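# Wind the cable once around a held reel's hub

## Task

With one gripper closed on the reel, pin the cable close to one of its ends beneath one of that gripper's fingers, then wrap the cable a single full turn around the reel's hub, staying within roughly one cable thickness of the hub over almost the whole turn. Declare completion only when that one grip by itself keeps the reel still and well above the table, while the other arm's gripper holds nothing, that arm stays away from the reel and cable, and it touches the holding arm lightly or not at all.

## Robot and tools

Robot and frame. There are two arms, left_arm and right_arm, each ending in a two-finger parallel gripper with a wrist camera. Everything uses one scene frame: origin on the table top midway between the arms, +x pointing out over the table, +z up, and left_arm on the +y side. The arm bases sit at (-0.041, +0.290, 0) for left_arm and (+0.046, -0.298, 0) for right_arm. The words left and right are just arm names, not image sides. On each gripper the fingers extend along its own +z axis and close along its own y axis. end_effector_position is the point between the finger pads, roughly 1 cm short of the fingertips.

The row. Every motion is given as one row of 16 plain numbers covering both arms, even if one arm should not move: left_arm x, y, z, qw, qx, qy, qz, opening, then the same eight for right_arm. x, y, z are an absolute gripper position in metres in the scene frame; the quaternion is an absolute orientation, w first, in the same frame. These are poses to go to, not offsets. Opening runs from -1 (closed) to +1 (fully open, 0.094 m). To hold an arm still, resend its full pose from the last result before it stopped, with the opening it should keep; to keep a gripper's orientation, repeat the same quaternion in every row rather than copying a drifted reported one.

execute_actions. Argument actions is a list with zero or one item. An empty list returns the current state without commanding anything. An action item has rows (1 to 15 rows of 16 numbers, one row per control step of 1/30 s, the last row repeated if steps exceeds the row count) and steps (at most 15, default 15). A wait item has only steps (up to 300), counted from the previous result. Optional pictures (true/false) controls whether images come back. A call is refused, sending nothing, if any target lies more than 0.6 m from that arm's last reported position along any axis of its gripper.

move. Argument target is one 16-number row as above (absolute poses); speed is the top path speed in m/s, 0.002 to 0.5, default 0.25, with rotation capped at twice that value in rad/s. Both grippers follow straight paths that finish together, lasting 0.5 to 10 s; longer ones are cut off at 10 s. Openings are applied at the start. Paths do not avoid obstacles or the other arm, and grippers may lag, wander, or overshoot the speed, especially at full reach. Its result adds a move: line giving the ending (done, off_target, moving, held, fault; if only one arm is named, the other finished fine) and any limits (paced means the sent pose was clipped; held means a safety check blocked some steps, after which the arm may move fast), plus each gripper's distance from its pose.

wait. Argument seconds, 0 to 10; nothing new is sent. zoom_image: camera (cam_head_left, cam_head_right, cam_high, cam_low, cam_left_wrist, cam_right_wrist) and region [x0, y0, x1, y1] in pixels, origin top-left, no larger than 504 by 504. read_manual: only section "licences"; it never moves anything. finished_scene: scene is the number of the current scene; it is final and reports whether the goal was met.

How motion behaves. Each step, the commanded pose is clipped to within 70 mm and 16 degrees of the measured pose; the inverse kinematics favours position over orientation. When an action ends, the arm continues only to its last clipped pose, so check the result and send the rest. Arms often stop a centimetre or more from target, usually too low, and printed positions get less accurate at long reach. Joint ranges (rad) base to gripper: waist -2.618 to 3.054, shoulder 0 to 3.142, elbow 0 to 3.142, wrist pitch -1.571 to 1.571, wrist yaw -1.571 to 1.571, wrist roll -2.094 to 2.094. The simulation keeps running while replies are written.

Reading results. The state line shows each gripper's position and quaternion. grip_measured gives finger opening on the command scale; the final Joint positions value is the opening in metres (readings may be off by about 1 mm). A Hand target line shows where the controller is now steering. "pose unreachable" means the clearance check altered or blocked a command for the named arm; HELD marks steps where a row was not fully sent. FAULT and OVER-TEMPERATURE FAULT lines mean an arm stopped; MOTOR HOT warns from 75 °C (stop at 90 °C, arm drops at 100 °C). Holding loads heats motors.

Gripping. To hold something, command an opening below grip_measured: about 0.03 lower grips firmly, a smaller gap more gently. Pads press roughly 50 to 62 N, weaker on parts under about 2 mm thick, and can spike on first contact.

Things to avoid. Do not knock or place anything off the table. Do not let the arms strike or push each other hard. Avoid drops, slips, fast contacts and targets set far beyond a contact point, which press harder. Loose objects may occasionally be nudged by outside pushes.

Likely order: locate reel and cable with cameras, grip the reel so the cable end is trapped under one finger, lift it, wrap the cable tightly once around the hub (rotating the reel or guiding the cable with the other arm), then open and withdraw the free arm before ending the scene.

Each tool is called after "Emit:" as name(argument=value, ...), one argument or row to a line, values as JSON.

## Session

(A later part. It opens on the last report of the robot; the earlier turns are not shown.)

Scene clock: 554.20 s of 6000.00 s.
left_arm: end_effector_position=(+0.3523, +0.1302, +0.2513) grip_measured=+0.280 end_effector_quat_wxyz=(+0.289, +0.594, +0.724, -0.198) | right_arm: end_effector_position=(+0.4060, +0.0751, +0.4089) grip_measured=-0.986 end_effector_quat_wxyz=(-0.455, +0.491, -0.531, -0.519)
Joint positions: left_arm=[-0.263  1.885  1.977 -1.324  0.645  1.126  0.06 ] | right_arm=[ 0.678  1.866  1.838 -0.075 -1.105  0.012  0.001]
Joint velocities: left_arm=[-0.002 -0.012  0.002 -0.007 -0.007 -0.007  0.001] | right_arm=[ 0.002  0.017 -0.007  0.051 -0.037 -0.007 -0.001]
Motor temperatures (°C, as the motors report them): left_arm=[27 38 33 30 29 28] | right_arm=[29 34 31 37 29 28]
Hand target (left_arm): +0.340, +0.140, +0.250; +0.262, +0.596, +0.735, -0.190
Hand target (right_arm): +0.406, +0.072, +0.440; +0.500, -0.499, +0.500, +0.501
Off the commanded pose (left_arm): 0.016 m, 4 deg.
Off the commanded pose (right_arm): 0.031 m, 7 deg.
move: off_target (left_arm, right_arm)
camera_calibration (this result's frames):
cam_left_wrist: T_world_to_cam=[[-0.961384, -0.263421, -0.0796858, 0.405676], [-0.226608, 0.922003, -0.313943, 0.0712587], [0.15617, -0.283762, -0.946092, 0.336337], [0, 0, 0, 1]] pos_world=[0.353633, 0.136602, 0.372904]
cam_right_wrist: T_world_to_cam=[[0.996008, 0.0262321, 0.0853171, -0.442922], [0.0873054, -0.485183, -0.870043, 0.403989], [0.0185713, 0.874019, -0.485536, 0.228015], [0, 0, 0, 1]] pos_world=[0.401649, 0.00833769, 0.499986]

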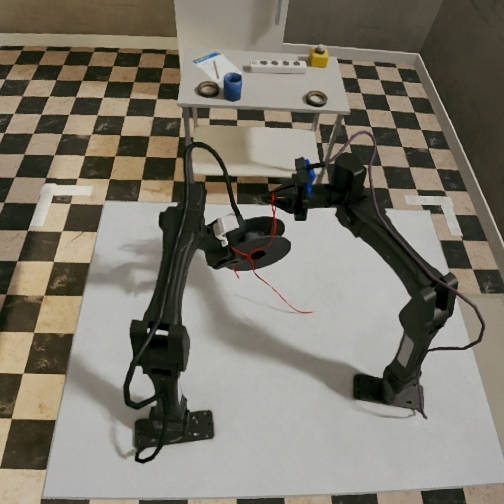

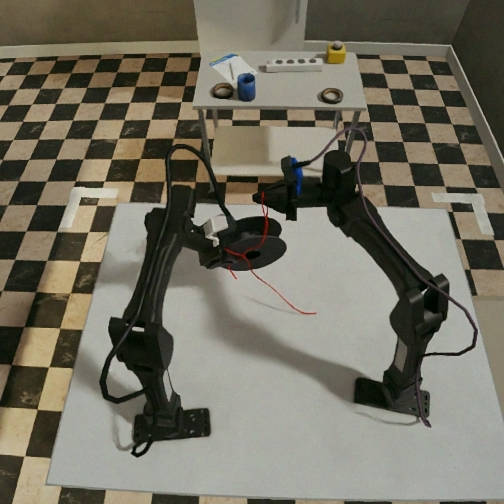

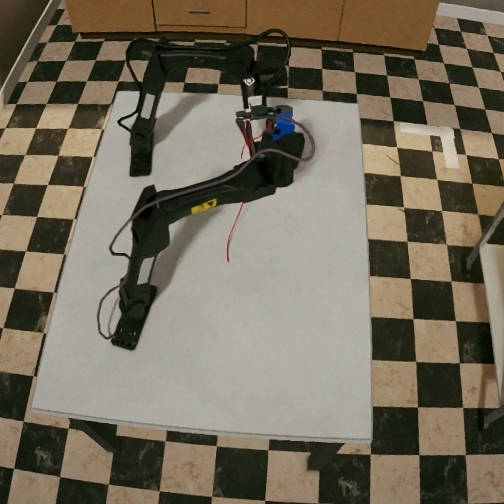

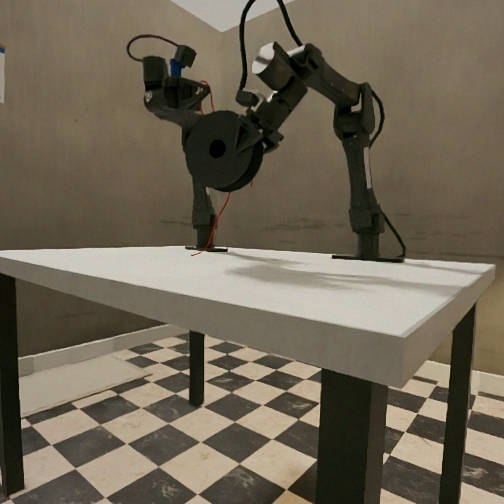

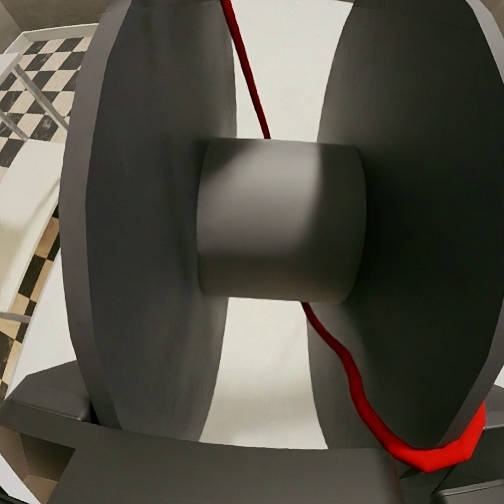

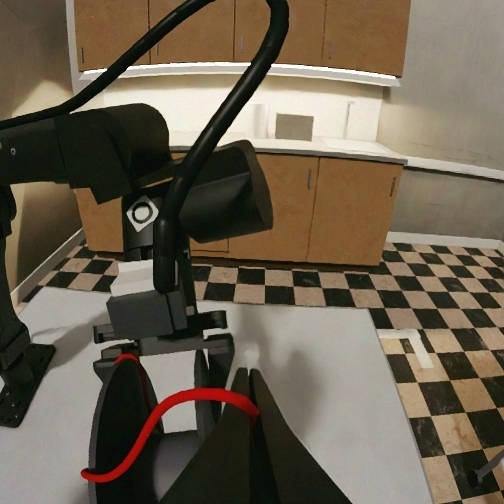

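Emit:
move(
  target=[0.34,0.14,0.25,0.26,0.595,0.735,-0.19,0.2,0.395,0.075,0.37,0.5,-0.5,0.5,0.5,-1],
  speed=0.08,
)

Emit:
move(
  target=[0.34,0.14,0.25,0.26,0.595,0.735,-0.19,0.2,0.39,-0.04,0.36,0.5,-0.5,0.5,0.5,-0.5],
  speed=0.1,
)

Emit:
move(
  target=[0.34,0.14,0.25,0.26,0.595,0.735,-0.19,0.2,0.30,-0.04,0.13,0.542,-0.455,0.542,0.455,0.2],
  speed=0.2,
)

Scene clock: 562.77 s of 6000.00 s.
left_arm: end_effector_position=(+0.3411, +0.1426, +0.2395) grip_measured=+0.280 end_effector_quat_wxyz=(+0.246, +0.593, +0.744, -0.184) | right_arm: end_effector_position=(+0.4009, +0.0746, +0.3657) grip_measured=-0.986 end_effector_quat_wxyz=(-0.496, +0.500, -0.502, -0.502)
Joint positions: left_arm=[-0.263  1.885  1.977 -1.396  0.571  1.135  0.06 ] | right_arm=[ 0.687  1.809  1.539  0.26  -1.076 -0.002  0.001]
Joint velocities: left_arm=[-0.012 -0.002 -0.002 -0.066  0.037 -0.007 -0.   ] | right_arm=[-0.012  0.017 -0.017  0.022  0.022  0.037 -0.001]
Motor temperatures (°C, as the motors report them): left_arm=[27 38 33 30 29 28] | right_arm=[29 35 31 38 29 28]
Hand target (left_arm): +0.340, +0.140, +0.250; +0.261, +0.595, +0.736, -0.190
Hand target (right_arm): +0.396, +0.075, +0.370; +0.500, -0.500, +0.500, +0.500
Off the commanded pose (left_arm): 0.011 m, 2 deg.
Off the commanded pose (right_arm): 0.007 m, 1 deg.
After step 180, 1.23 s passed at rest.
move: off_target (left_arm)
camera_calibration (this result's frames):
cam_left_wrist: T_world_to_cam=[[-0.960842, -0.273211, -0.046245, 0.390447], [-0.256506, 0.9401, -0.224538, 0.0397547], [0.104821, -0.203884, -0.973367, 0.343058], [0, 0, 0, 1]] pos_world=[0.349396, 0.139245, 0.360904]
cam_right_wrist: T_world_to_cam=[[0.983453, 0.000925234, 0.181164, -0.462294], [0.162152, -0.450462, -0.877947, 0.336889], [0.080795, 0.892795, -0.443158, 0.165781], [0, 0, 0, 1]] pos_world=[0.386622, 0.0041748, 0.452989]

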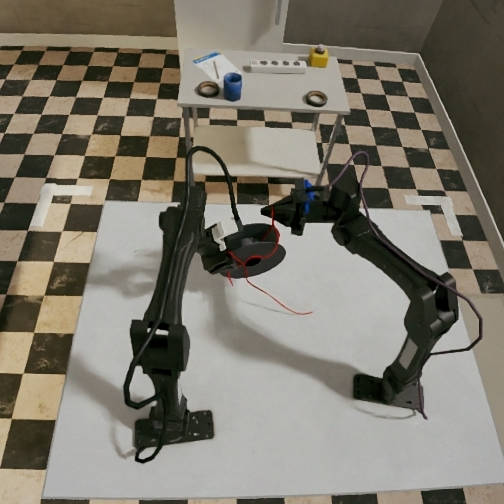

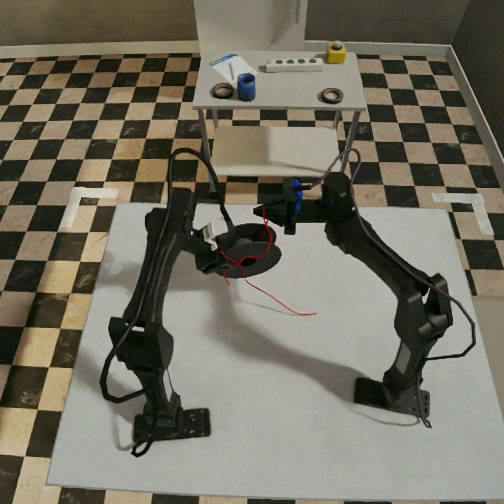

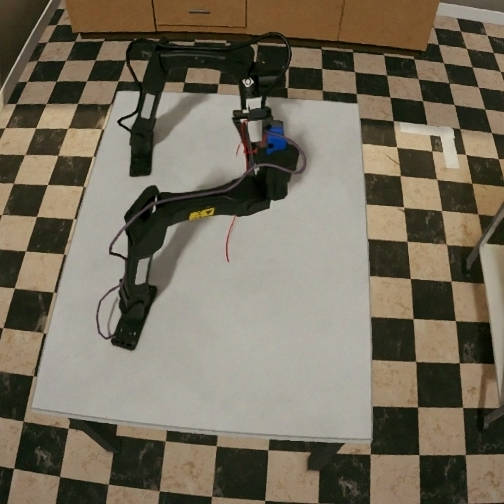

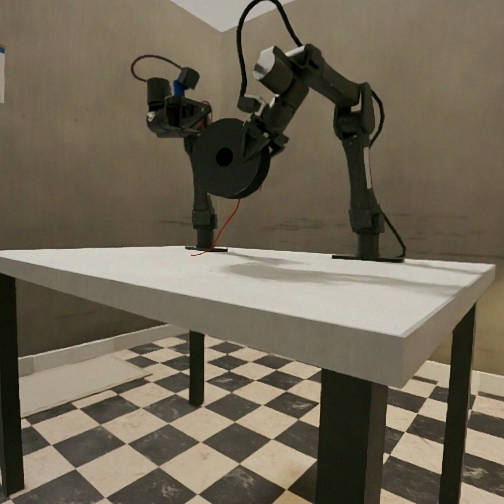

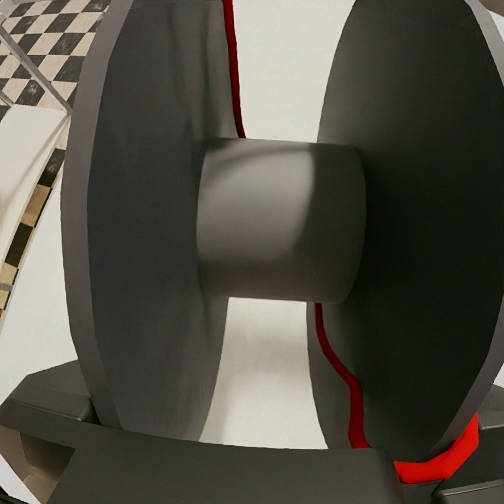

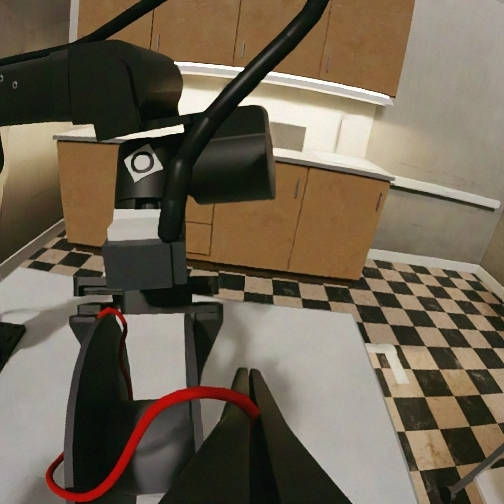

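Scene clock: 564.37 s of 6000.00 s.
left_arm: end_effector_position=(+0.3407, +0.1446, +0.2380) grip_measured=+0.280 end_effector_quat_wxyz=(+0.241, +0.595, +0.745, -0.179) | right_arm: end_effector_position=(+0.3963, -0.0364, +0.3570) grip_measured=-0.503 end_effector_quat_wxyz=(-0.499, +0.498, -0.506, -0.497)
Joint positions: left_arm=[-0.263  1.885  1.977 -1.401  0.558  1.139  0.06 ] | right_arm=[ 0.421  1.632  1.307  0.294 -1.328 -0.025  0.023]
Joint velocities: left_arm=[-0.002  0.007 -0.012 -0.081  0.037 -0.007 -0.   ] | right_arm=[ 0.012 -0.017 -0.007  0.037 -0.066  0.051  0.   ]
Motor temperatures (°C, as the motors report them): left_arm=[27 38 33 30 29 28] | right_arm=[29 35 31 38 29 28]
Hand target (left_arm): +0.340, +0.140, +0.250; +0.260, +0.596, +0.736, -0.190
Hand target (right_arm): +0.390, -0.039, +0.358; +0.499, -0.502, +0.501, +0.498
Off the commanded pose (left_arm): 0.013 m, 3 deg.
Off the commanded pose (right_arm): 0.008 m, 1 deg.
move: off_target (left_arm)
camera_calibration (this result's frames):
cam_left_wrist: T_world_to_cam=[[-0.960896, -0.272521, -0.0491108, 0.391084], [-0.256667, 0.943093, -0.211418, 0.0338892], [0.103932, -0.190545, -0.976161, 0.341122], [0, 0, 0, 1]] pos_world=[0.349036, 0.139617, 0.359361]
cam_right_wrist: T_world_to_cam=[[0.983091, -0.0123903, 0.182697, -0.456952], [0.157164, -0.454925, -0.876551, 0.281247], [0.0939742, 0.890443, -0.445286, 0.256813], [0, 0, 0, 1]] pos_world=[0.38089, -0.106393, 0.444366]

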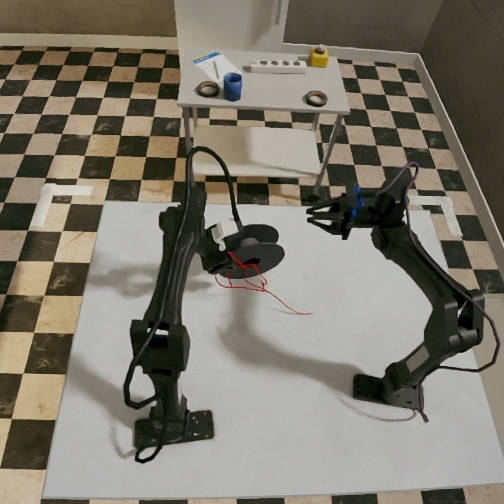

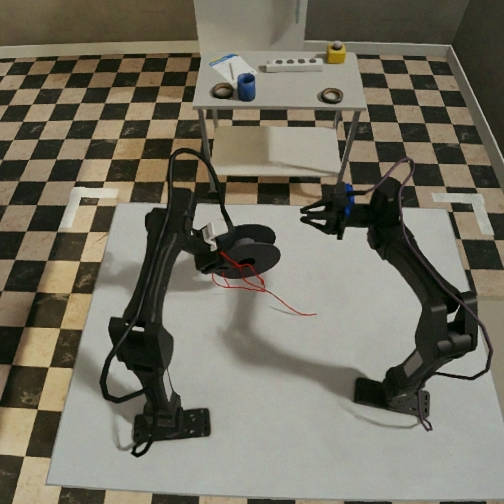

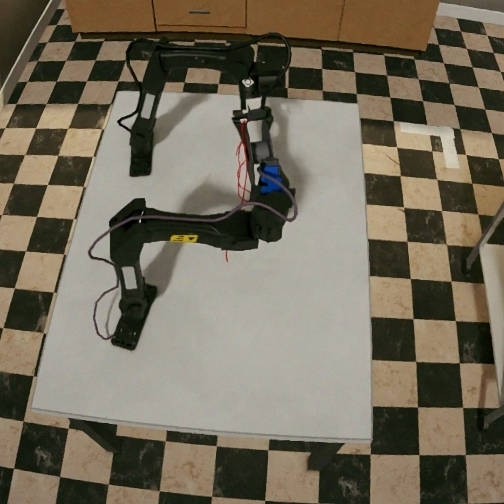

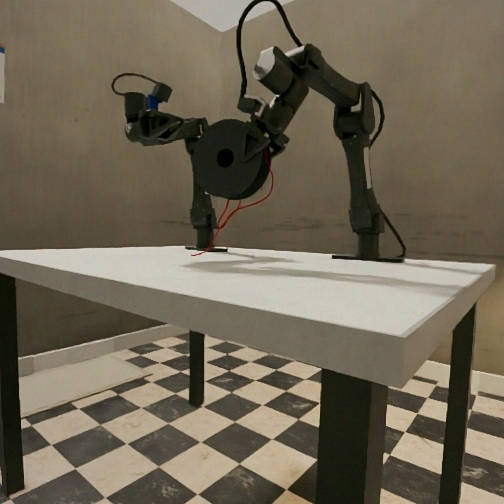

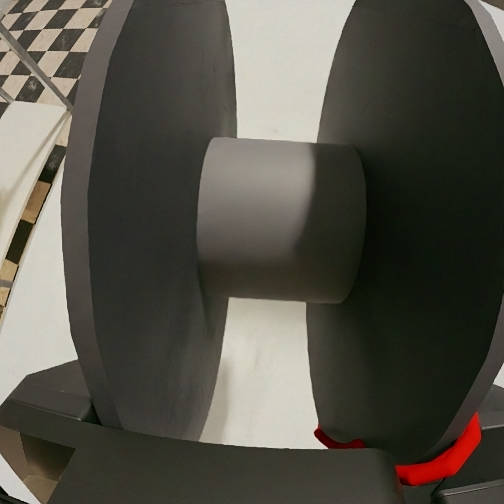

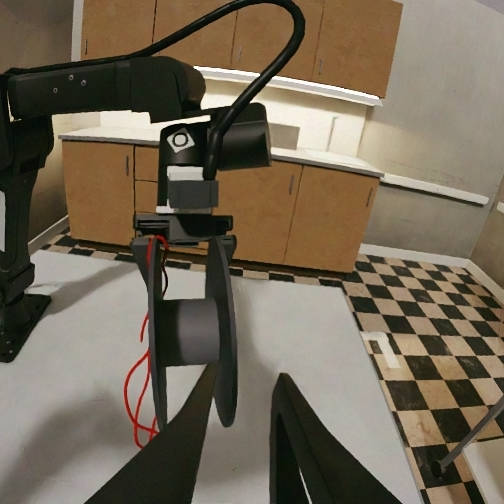

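Scene clock: 566.53 s of 6000.00 s.
left_arm: end_effector_position=(+0.3407, +0.1446, +0.2380) grip_measured=+0.280 end_effector_quat_wxyz=(+0.241, +0.595, +0.745, -0.179) | right_arm: end_effector_position=(+0.3076, -0.0404, +0.1378) grip_measured=+0.197 end_effector_quat_wxyz=(+0.553, -0.461, +0.530, +0.449)
Joint positions: left_arm=[-0.263  1.885  1.977 -1.401  0.558  1.139  0.06 ] | right_arm=[ 0.527  1.853  0.369  1.513 -1.06  -0.009  0.056]
Joint velocities: left_arm=[ 0.002 -0.012 -0.007 -0.037 -0.037 -0.022  0.001] | right_arm=[ 0.007 -0.017  0.007  0.037 -0.095 -0.007 -0.   ]
Motor temperatures (°C, as the motors report them): left_arm=[27 38 33 30 29 28] | right_arm=[29 34 31 38 29 28]
Hand target (left_arm): +0.340, +0.140, +0.250; +0.260, +0.596, +0.736, -0.190
Hand target (right_arm): +0.303, -0.039, +0.130; +0.541, -0.455, +0.542, +0.455
Off the commanded pose (left_arm): 0.013 m, 3 deg.
Off the commanded pose (right_arm): 0.011 m, 2 deg.
move: off_target (left_arm, right_arm)
camera_calibration (this result's frames):
cam_left_wrist: T_world_to_cam=[[-0.960896, -0.272521, -0.0491108, 0.391084], [-0.256667, 0.943093, -0.211418, 0.0338892], [0.103932, -0.190545, -0.976161, 0.341122], [0, 0, 0, 1]] pos_world=[0.349036, 0.139617, 0.359361]
cam_right_wrist: T_world_to_cam=[[0.959389, -0.174263, 0.221823, -0.334431], [0.119355, -0.461738, -0.87895, 0.112951], [0.255593, 0.86973, -0.422187, 0.117307], [0, 0, 0, 1]] pos_world=[0.277385, -0.108151, 0.222988]

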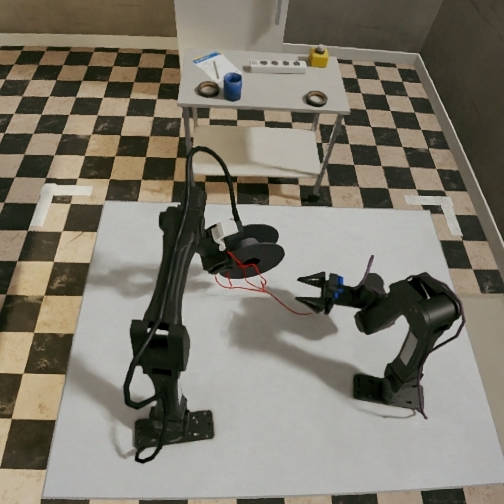

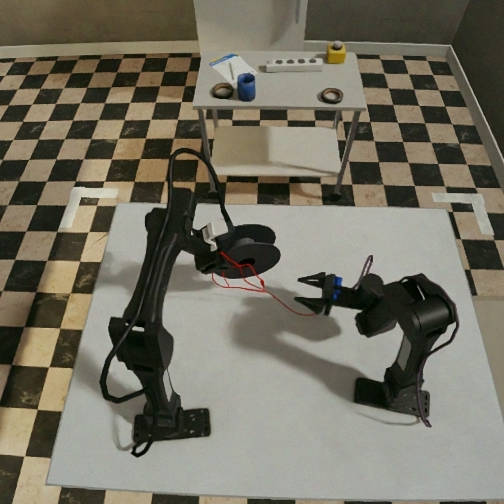

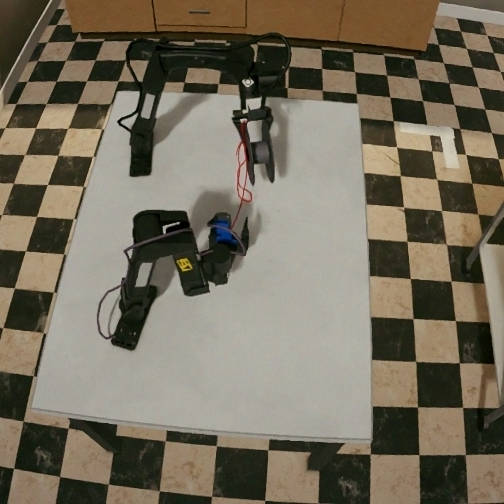

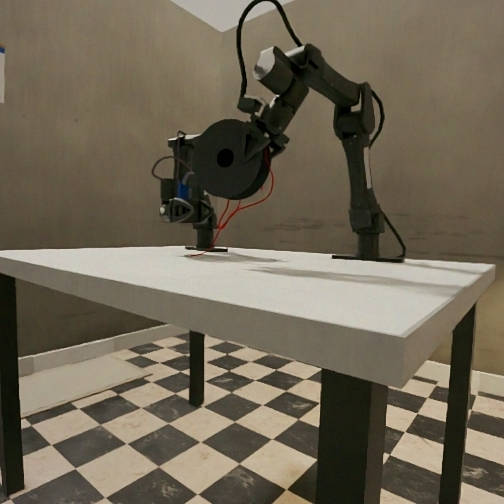

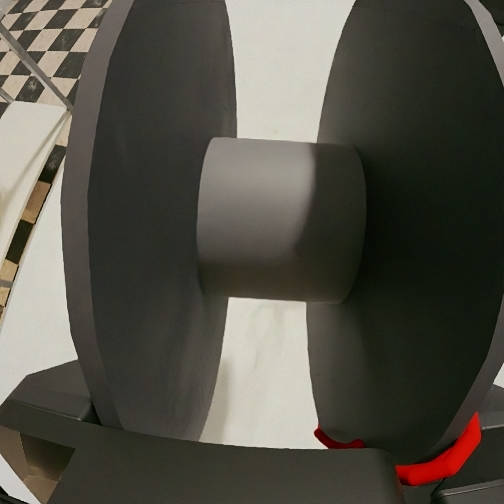

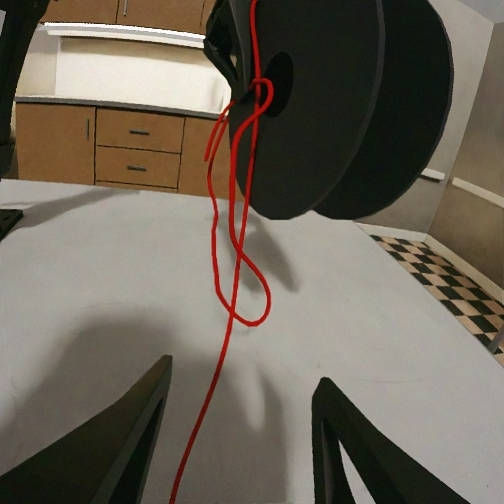

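Emit:
execute_actions(
  actions=[],
)

Scene clock: 577.40 s of 6000.00 s.
left_arm: end_effector_position=(+0.3407, +0.1446, +0.2380) grip_measured=+0.280 end_effector_quat_wxyz=(+0.241, +0.595, +0.745, -0.179) | right_arm: end_effector_position=(+0.3077, -0.0404, +0.1382) grip_measured=+0.197 end_effector_quat_wxyz=(+0.554, -0.461, +0.529, +0.449)
Joint positions: left_arm=[-0.263  1.885  1.977 -1.401  0.558  1.139  0.06 ] | right_arm=[ 0.527  1.853  0.369  1.517 -1.059 -0.008  0.056]
Joint velocities: left_arm=[-0.007 -0.002  0.002 -0.022 -0.007 -0.037  0.   ] | right_arm=[-0.002 -0.007  0.012  0.007 -0.037  0.051  0.   ]
Motor temperatures (°C, as the motors report them): left_arm=[27 38 33 30 29 28] | right_arm=[29 33 30 37 29 28]
Hand target (left_arm): +0.340, +0.140, +0.250; +0.260, +0.596, +0.736, -0.190
Hand target (right_arm): +0.303, -0.039, +0.129; +0.541, -0.455, +0.542, +0.455
Off the commanded pose (left_arm): 0.013 m, 3 deg.
Off the commanded pose (right_arm): 0.011 m, 2 deg.
Steps of this call (steps 1 to 180: nothing new was sent; then 4.87 s passed at rest). Readings (end_effector_position):
1: left_arm (+0.3407, +0.1446, +0.2380) | right_arm (+0.3077, -0.0404, +0.1379)
2: left_arm (+0.3407, +0.1446, +0.2380) | right_arm (+0.3077, -0.0404, +0.1379)
4: left_arm (+0.3407, +0.1446, +0.2380) | right_arm (+0.3077, -0.0404, +0.1380)
8: left_arm (+0.3407, +0.1446, +0.2380) | right_arm (+0.3077, -0.0404, +0.1381)
180: the state above
camera_calibration (this result's frames):
cam_left_wrist: T_world_to_cam=[[-0.960896, -0.272521, -0.0491108, 0.391084], [-0.256667, 0.943093, -0.211418, 0.0338892], [0.103932, -0.190545, -0.976161, 0.341122], [0, 0, 0, 1]] pos_world=[0.349036, 0.139617, 0.359361]
cam_right_wrist: T_world_to_cam=[[0.958856, -0.174913, 0.22361, -0.334705], [0.12104, -0.460598, -0.879317, 0.11294], [0.256798, 0.870204, -0.420475, 0.116922], [0, 0, 0, 1]] pos_world=[0.277238, -0.10827, 0.223316]

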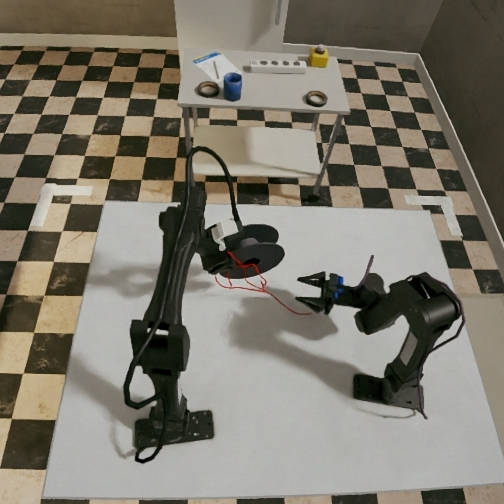

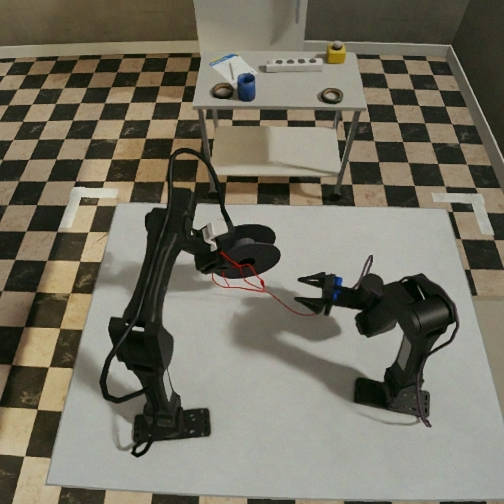

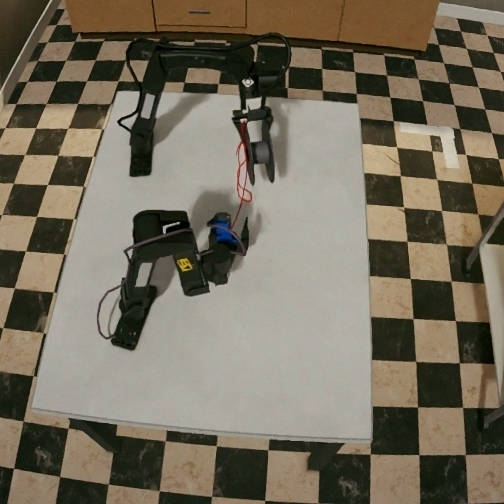

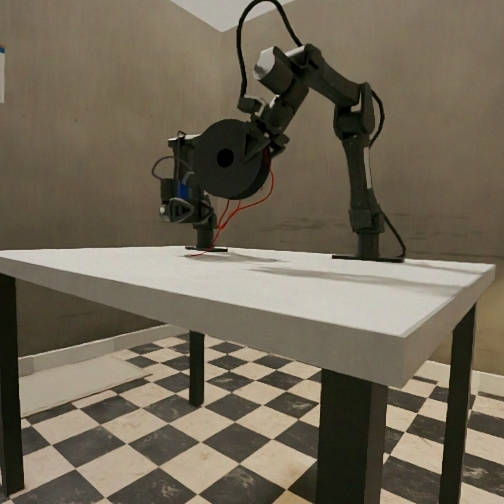

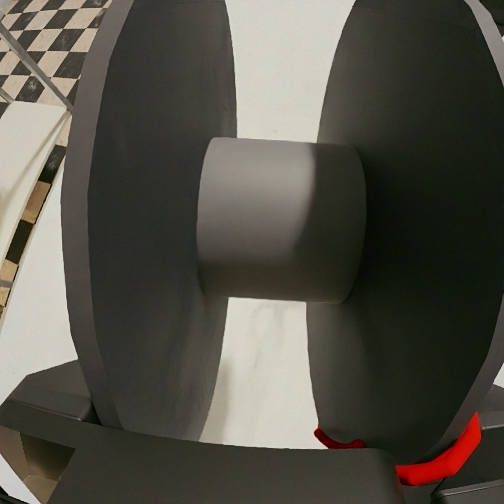

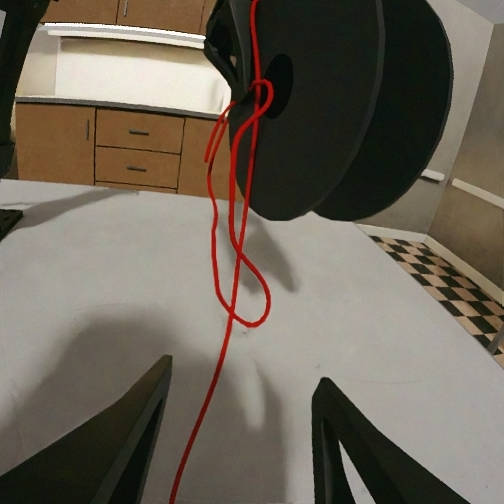

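Emit:
zoom_image(
  camera="cam_right_wrist",
  region=[160, 0, 360, 360],
)

Emit:
move(
  target=[0.34,0.14,0.25,0.26,0.595,0.735,-0.19,0.2, 0.305,-0.02,0.075,0.542,-0.455,0.542,0.455,0.2],
)

Region (160, 0, 360, 360) of cam_right_wrist's 504x504 image, scaled by 1.400, with more detail than that image has.

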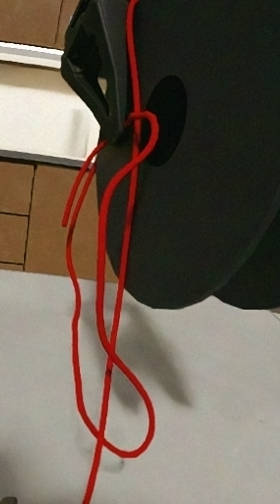

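Scene clock: 587.03 s of 6000.00 s.
left_arm: end_effector_position=(+0.3407, +0.1447, +0.2380) grip_measured=+0.280 end_effector_quat_wxyz=(+0.241, +0.595, +0.745, -0.179) | right_arm: end_effector_position=(+0.3019, -0.0234, +0.0755) grip_measured=+0.197 end_effector_quat_wxyz=(-0.515, +0.469, -0.560, -0.448)
Joint positions: left_arm=[-0.263  1.885  1.977 -1.401  0.557  1.139  0.06 ] | right_arm=[ 0.595  2.095  0.389  1.581 -1.005 -0.088  0.056]
Joint velocities: left_arm=[ 0.007 -0.002 -0.007 -0.022 -0.11  -0.066 -0.   ] | right_arm=[ 0.002 -0.022 -0.002  0.066  0.081 -0.022  0.   ]
Motor temperatures (°C, as the motors report them): left_arm=[27 37 33 30 29 28] | right_arm=[29 33 30 37 29 28]
Hand target (left_arm): +0.340, +0.140, +0.250; +0.260, +0.596, +0.736, -0.190
Hand target (right_arm): +0.306, -0.020, +0.075; +0.521, -0.473, +0.555, +0.444
Off the commanded pose (left_arm): 0.013 m, 3 deg.
Off the commanded pose (right_arm): 0.005 m, 4 deg.
joint sent to its limit (right arm) — the command would take joint 4 (wrist pitch) past its upper limit, so that joint was sent only as far as its limit.
After step 180, 2.73 s passed at rest.
move: off_target (left_arm, right_arm)
camera_calibration (this result's frames):
cam_left_wrist: T_world_to_cam=[[-0.960941, -0.272295, -0.0494756, 0.391183], [-0.25641, 0.943237, -0.211087, 0.0336464], [0.104145, -0.190156, -0.976214, 0.34098], [0, 0, 0, 1]] pos_world=[0.34902, 0.13962, 0.359326]
cam_right_wrist: T_world_to_cam=[[0.974489, -0.146129, 0.170343, -0.312177], [0.0702626, -0.5222, -0.849924, 0.0779284], [0.213152, 0.84021, -0.498611, 0.0956377], [0, 0, 0, 1]] pos_world=[0.278352, -0.0852796, 0.167096]

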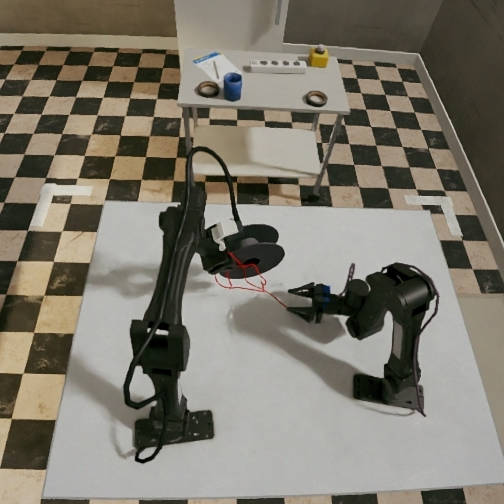

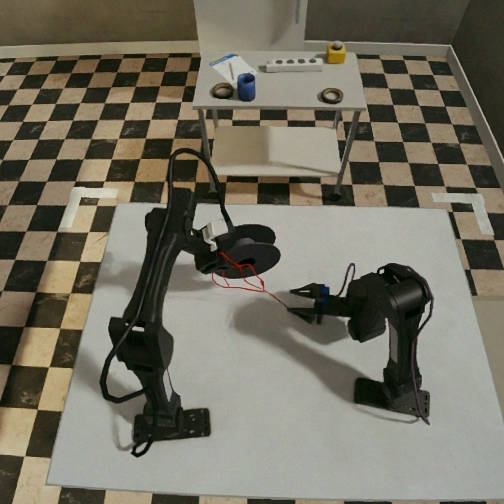

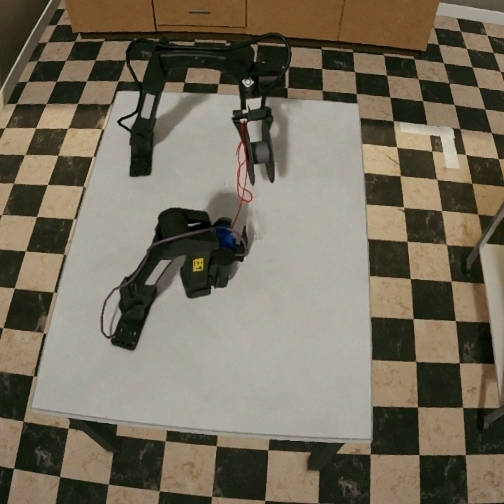

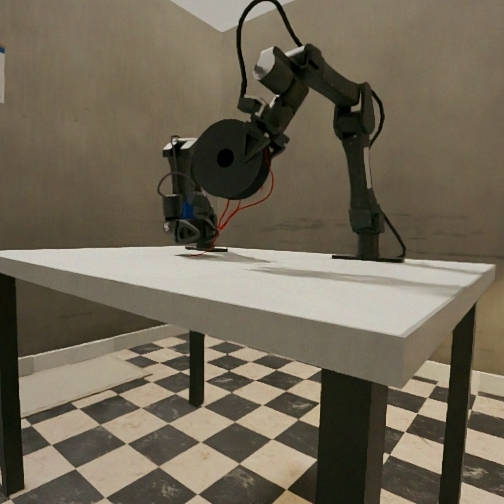

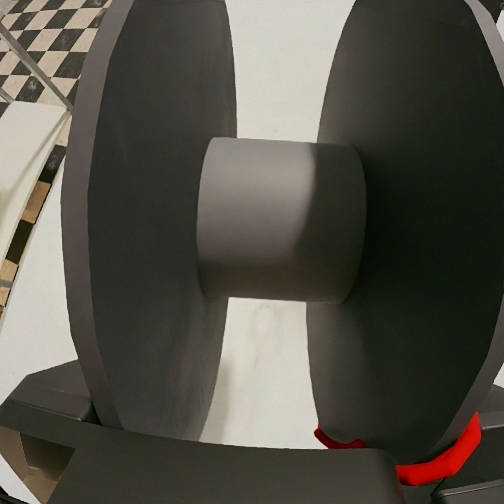

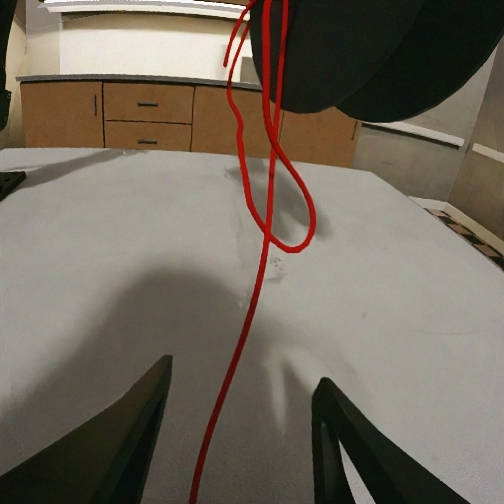

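Emit:
move(
  target=[0.34,0.14,0.25,0.26,0.595,0.735,-0.19,0.2, 0.305,0.02,0.055,0.48,-0.5,0.59,0.41,0.2],
)

Emit:
move(
  target=[0.34,0.14,0.25,0.26,0.595,0.735,-0.19,0.2, 0.305,0.02,0.055,0.48,-0.5,0.59,0.41,-1],
)

Scene clock: 591.07 s of 6000.00 s.
left_arm: end_effector_position=(+0.3406, +0.1447, +0.2380) grip_measured=+0.280 end_effector_quat_wxyz=(+0.241, +0.595, +0.745, -0.179) | right_arm: end_effector_position=(+0.3006, +0.0154, +0.0489) grip_measured=+0.197 end_effector_quat_wxyz=(-0.473, +0.496, -0.597, -0.416)
Joint positions: left_arm=[-0.263  1.885  1.977 -1.402  0.558  1.139  0.06 ] | right_arm=[ 0.741  2.052  0.474  1.265 -0.839 -0.208  0.056]
Joint velocities: left_arm=[ 0.002 -0.012 -0.002 -0.022  0.051 -0.081 -0.001] | right_arm=[-0.017  0.002 -0.002 -0.007 -0.022  0.022  0.001]
Motor temperatures (°C, as the motors report them): left_arm=[27 37 33 30 29 28] | right_arm=[29 33 30 37 29 28]
Hand target (left_arm): +0.340, +0.140, +0.250; +0.260, +0.596, +0.736, -0.190
Hand target (right_arm): +0.305, +0.020, +0.056; +0.481, -0.500, +0.590, +0.413
Off the commanded pose (left_arm): 0.013 m, 3 deg.
Off the commanded pose (right_arm): 0.009 m, 1 deg.
move: off_target (left_arm)
camera_calibration (this result's frames):
cam_left_wrist: T_world_to_cam=[[-0.960989, -0.272215, -0.0489795, 0.390964], [-0.256407, 0.943196, -0.211274, 0.0337162], [0.103709, -0.190473, -0.976199, 0.341185], [0, 0, 0, 1]] pos_world=[0.348974, 0.139612, 0.359337]
cam_right_wrist: T_world_to_cam=[[0.979685, -0.123799, 0.15777, -0.301968], [0.0443931, -0.633319, -0.772617, 0.0814121], [0.195568, 0.763925, -0.614957, 0.062264], [0, 0, 0, 1]] pos_world=[0.280042, -0.0333886, 0.148831]

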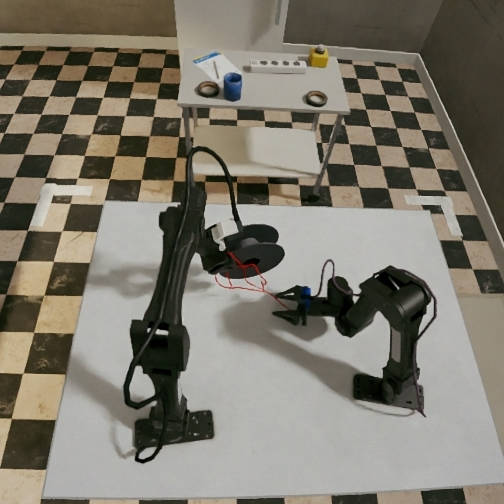

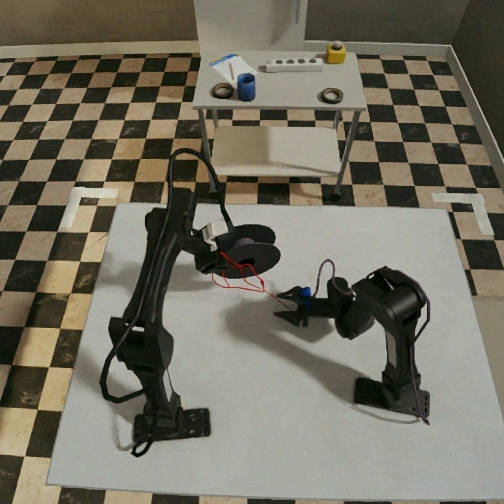

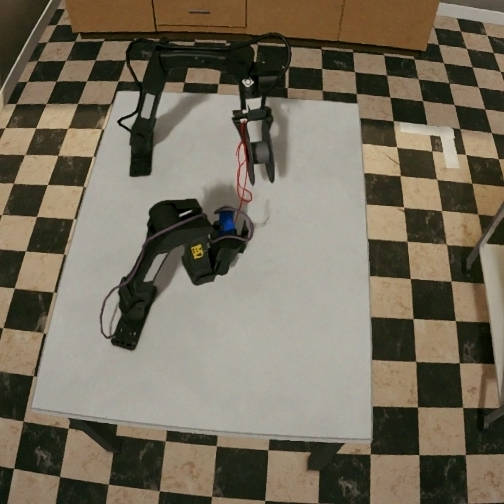

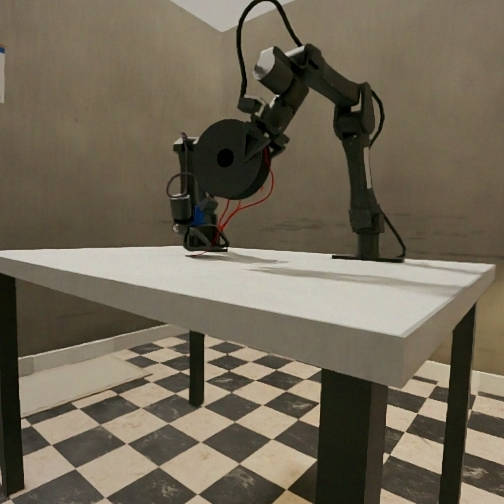

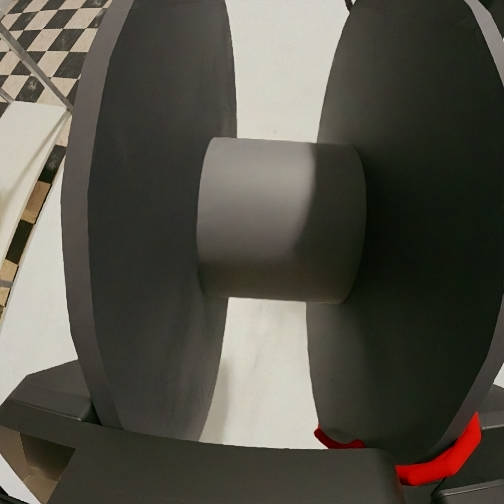

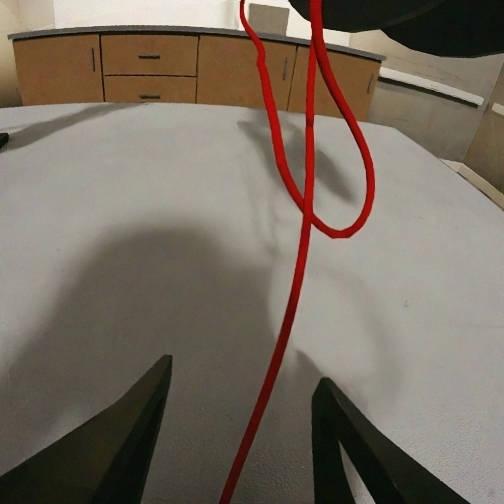

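Scene clock: 591.77 s of 6000.00 s.
left_arm: end_effector_position=(+0.3406, +0.1449, +0.2378) grip_measured=+0.280 end_effector_quat_wxyz=(+0.241, +0.595, +0.746, -0.178) | right_arm: end_effector_position=(+0.3012, +0.0151, +0.0484) grip_measured=-0.983 end_effector_quat_wxyz=(-0.474, +0.497, -0.598, -0.414)
Joint positions: left_arm=[-0.263  1.885  1.977 -1.402  0.556  1.139  0.06 ] | right_arm=[ 0.741  2.052  0.474  1.262 -0.834 -0.212  0.001]
Joint velocities: left_arm=[ 0.017 -0.007 -0.012  0.022  0.037 -0.007  0.   ] | right_arm=[-0.012  0.002  0.012 -0.007 -0.007 -0.051  0.001]
Motor temperatures (°C, as the motors report them): left_arm=[27 37 33 30 29 28] | right_arm=[29 33 30 37 29 28]
Hand target (left_arm): +0.340, +0.140, +0.250; +0.260, +0.596, +0.736, -0.190
Hand target (right_arm): +0.305, +0.020, +0.055; +0.481, -0.501, +0.591, +0.411
Off the commanded pose (left_arm): 0.013 m, 3 deg.
Off the commanded pose (right_arm): 0.009 m, 1 deg.
move: off_target (left_arm)
camera_calibration (this result's frames):
cam_left_wrist: T_world_to_cam=[[-0.960872, -0.272522, -0.0495657, 0.391227], [-0.256737, 0.943403, -0.209946, 0.0332597], [0.103975, -0.189006, -0.976456, 0.340843], [0, 0, 0, 1]] pos_world=[0.349019, 0.139662, 0.359192]
cam_right_wrist: T_world_to_cam=[[0.97885, -0.126388, 0.160866, -0.302348], [0.0445612, -0.635732, -0.770623, 0.0806838], [0.199665, 0.761493, -0.616654, 0.060841], [0, 0, 0, 1]] pos_world=[0.28021, -0.0332497, 0.148332]

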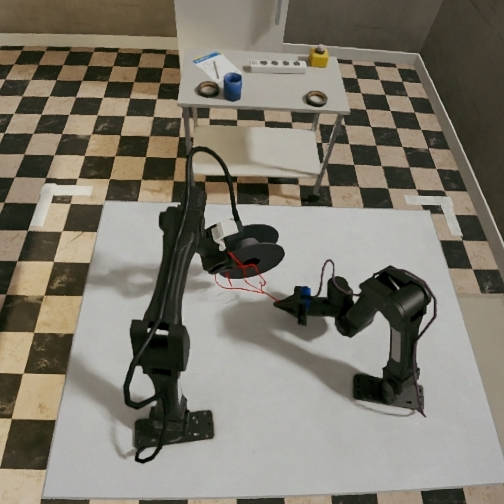

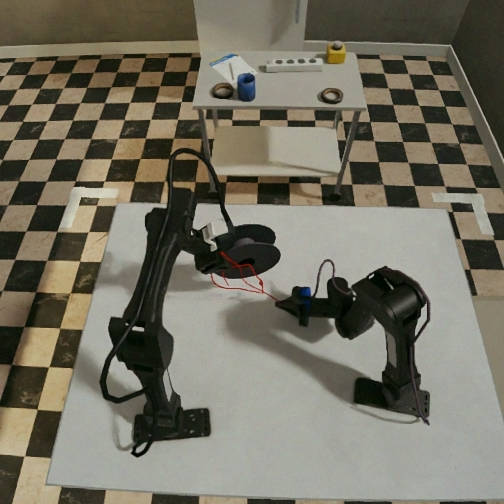

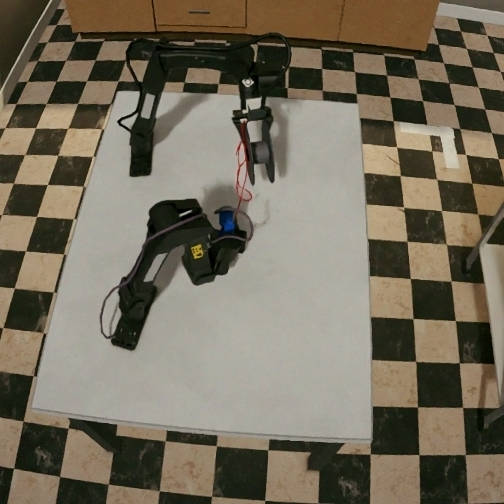

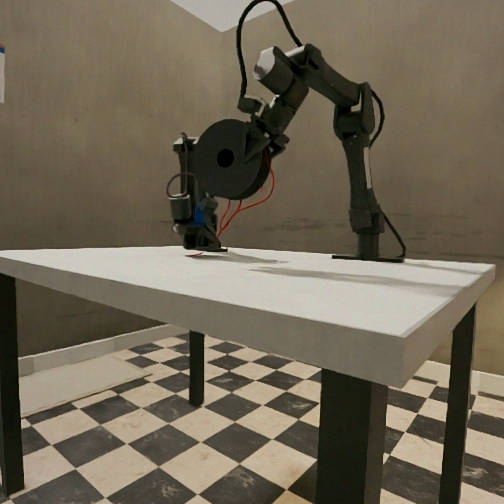

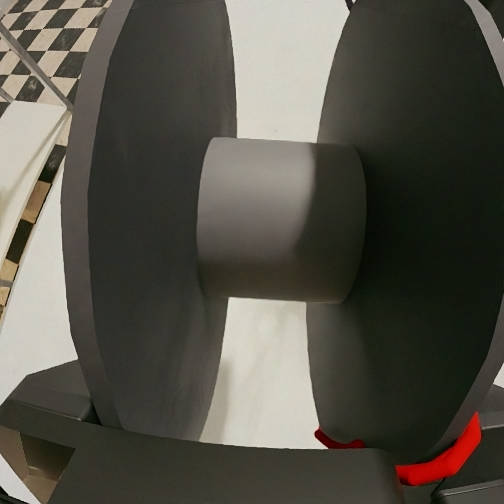

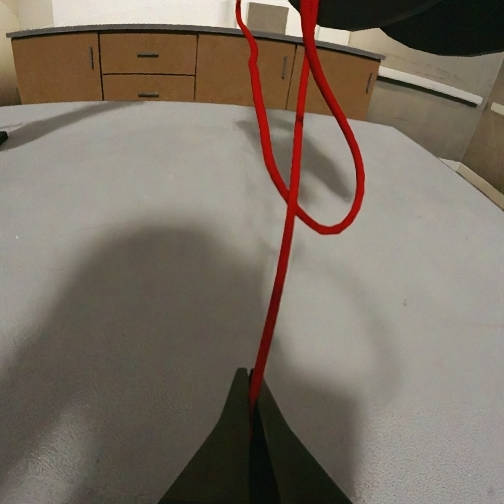

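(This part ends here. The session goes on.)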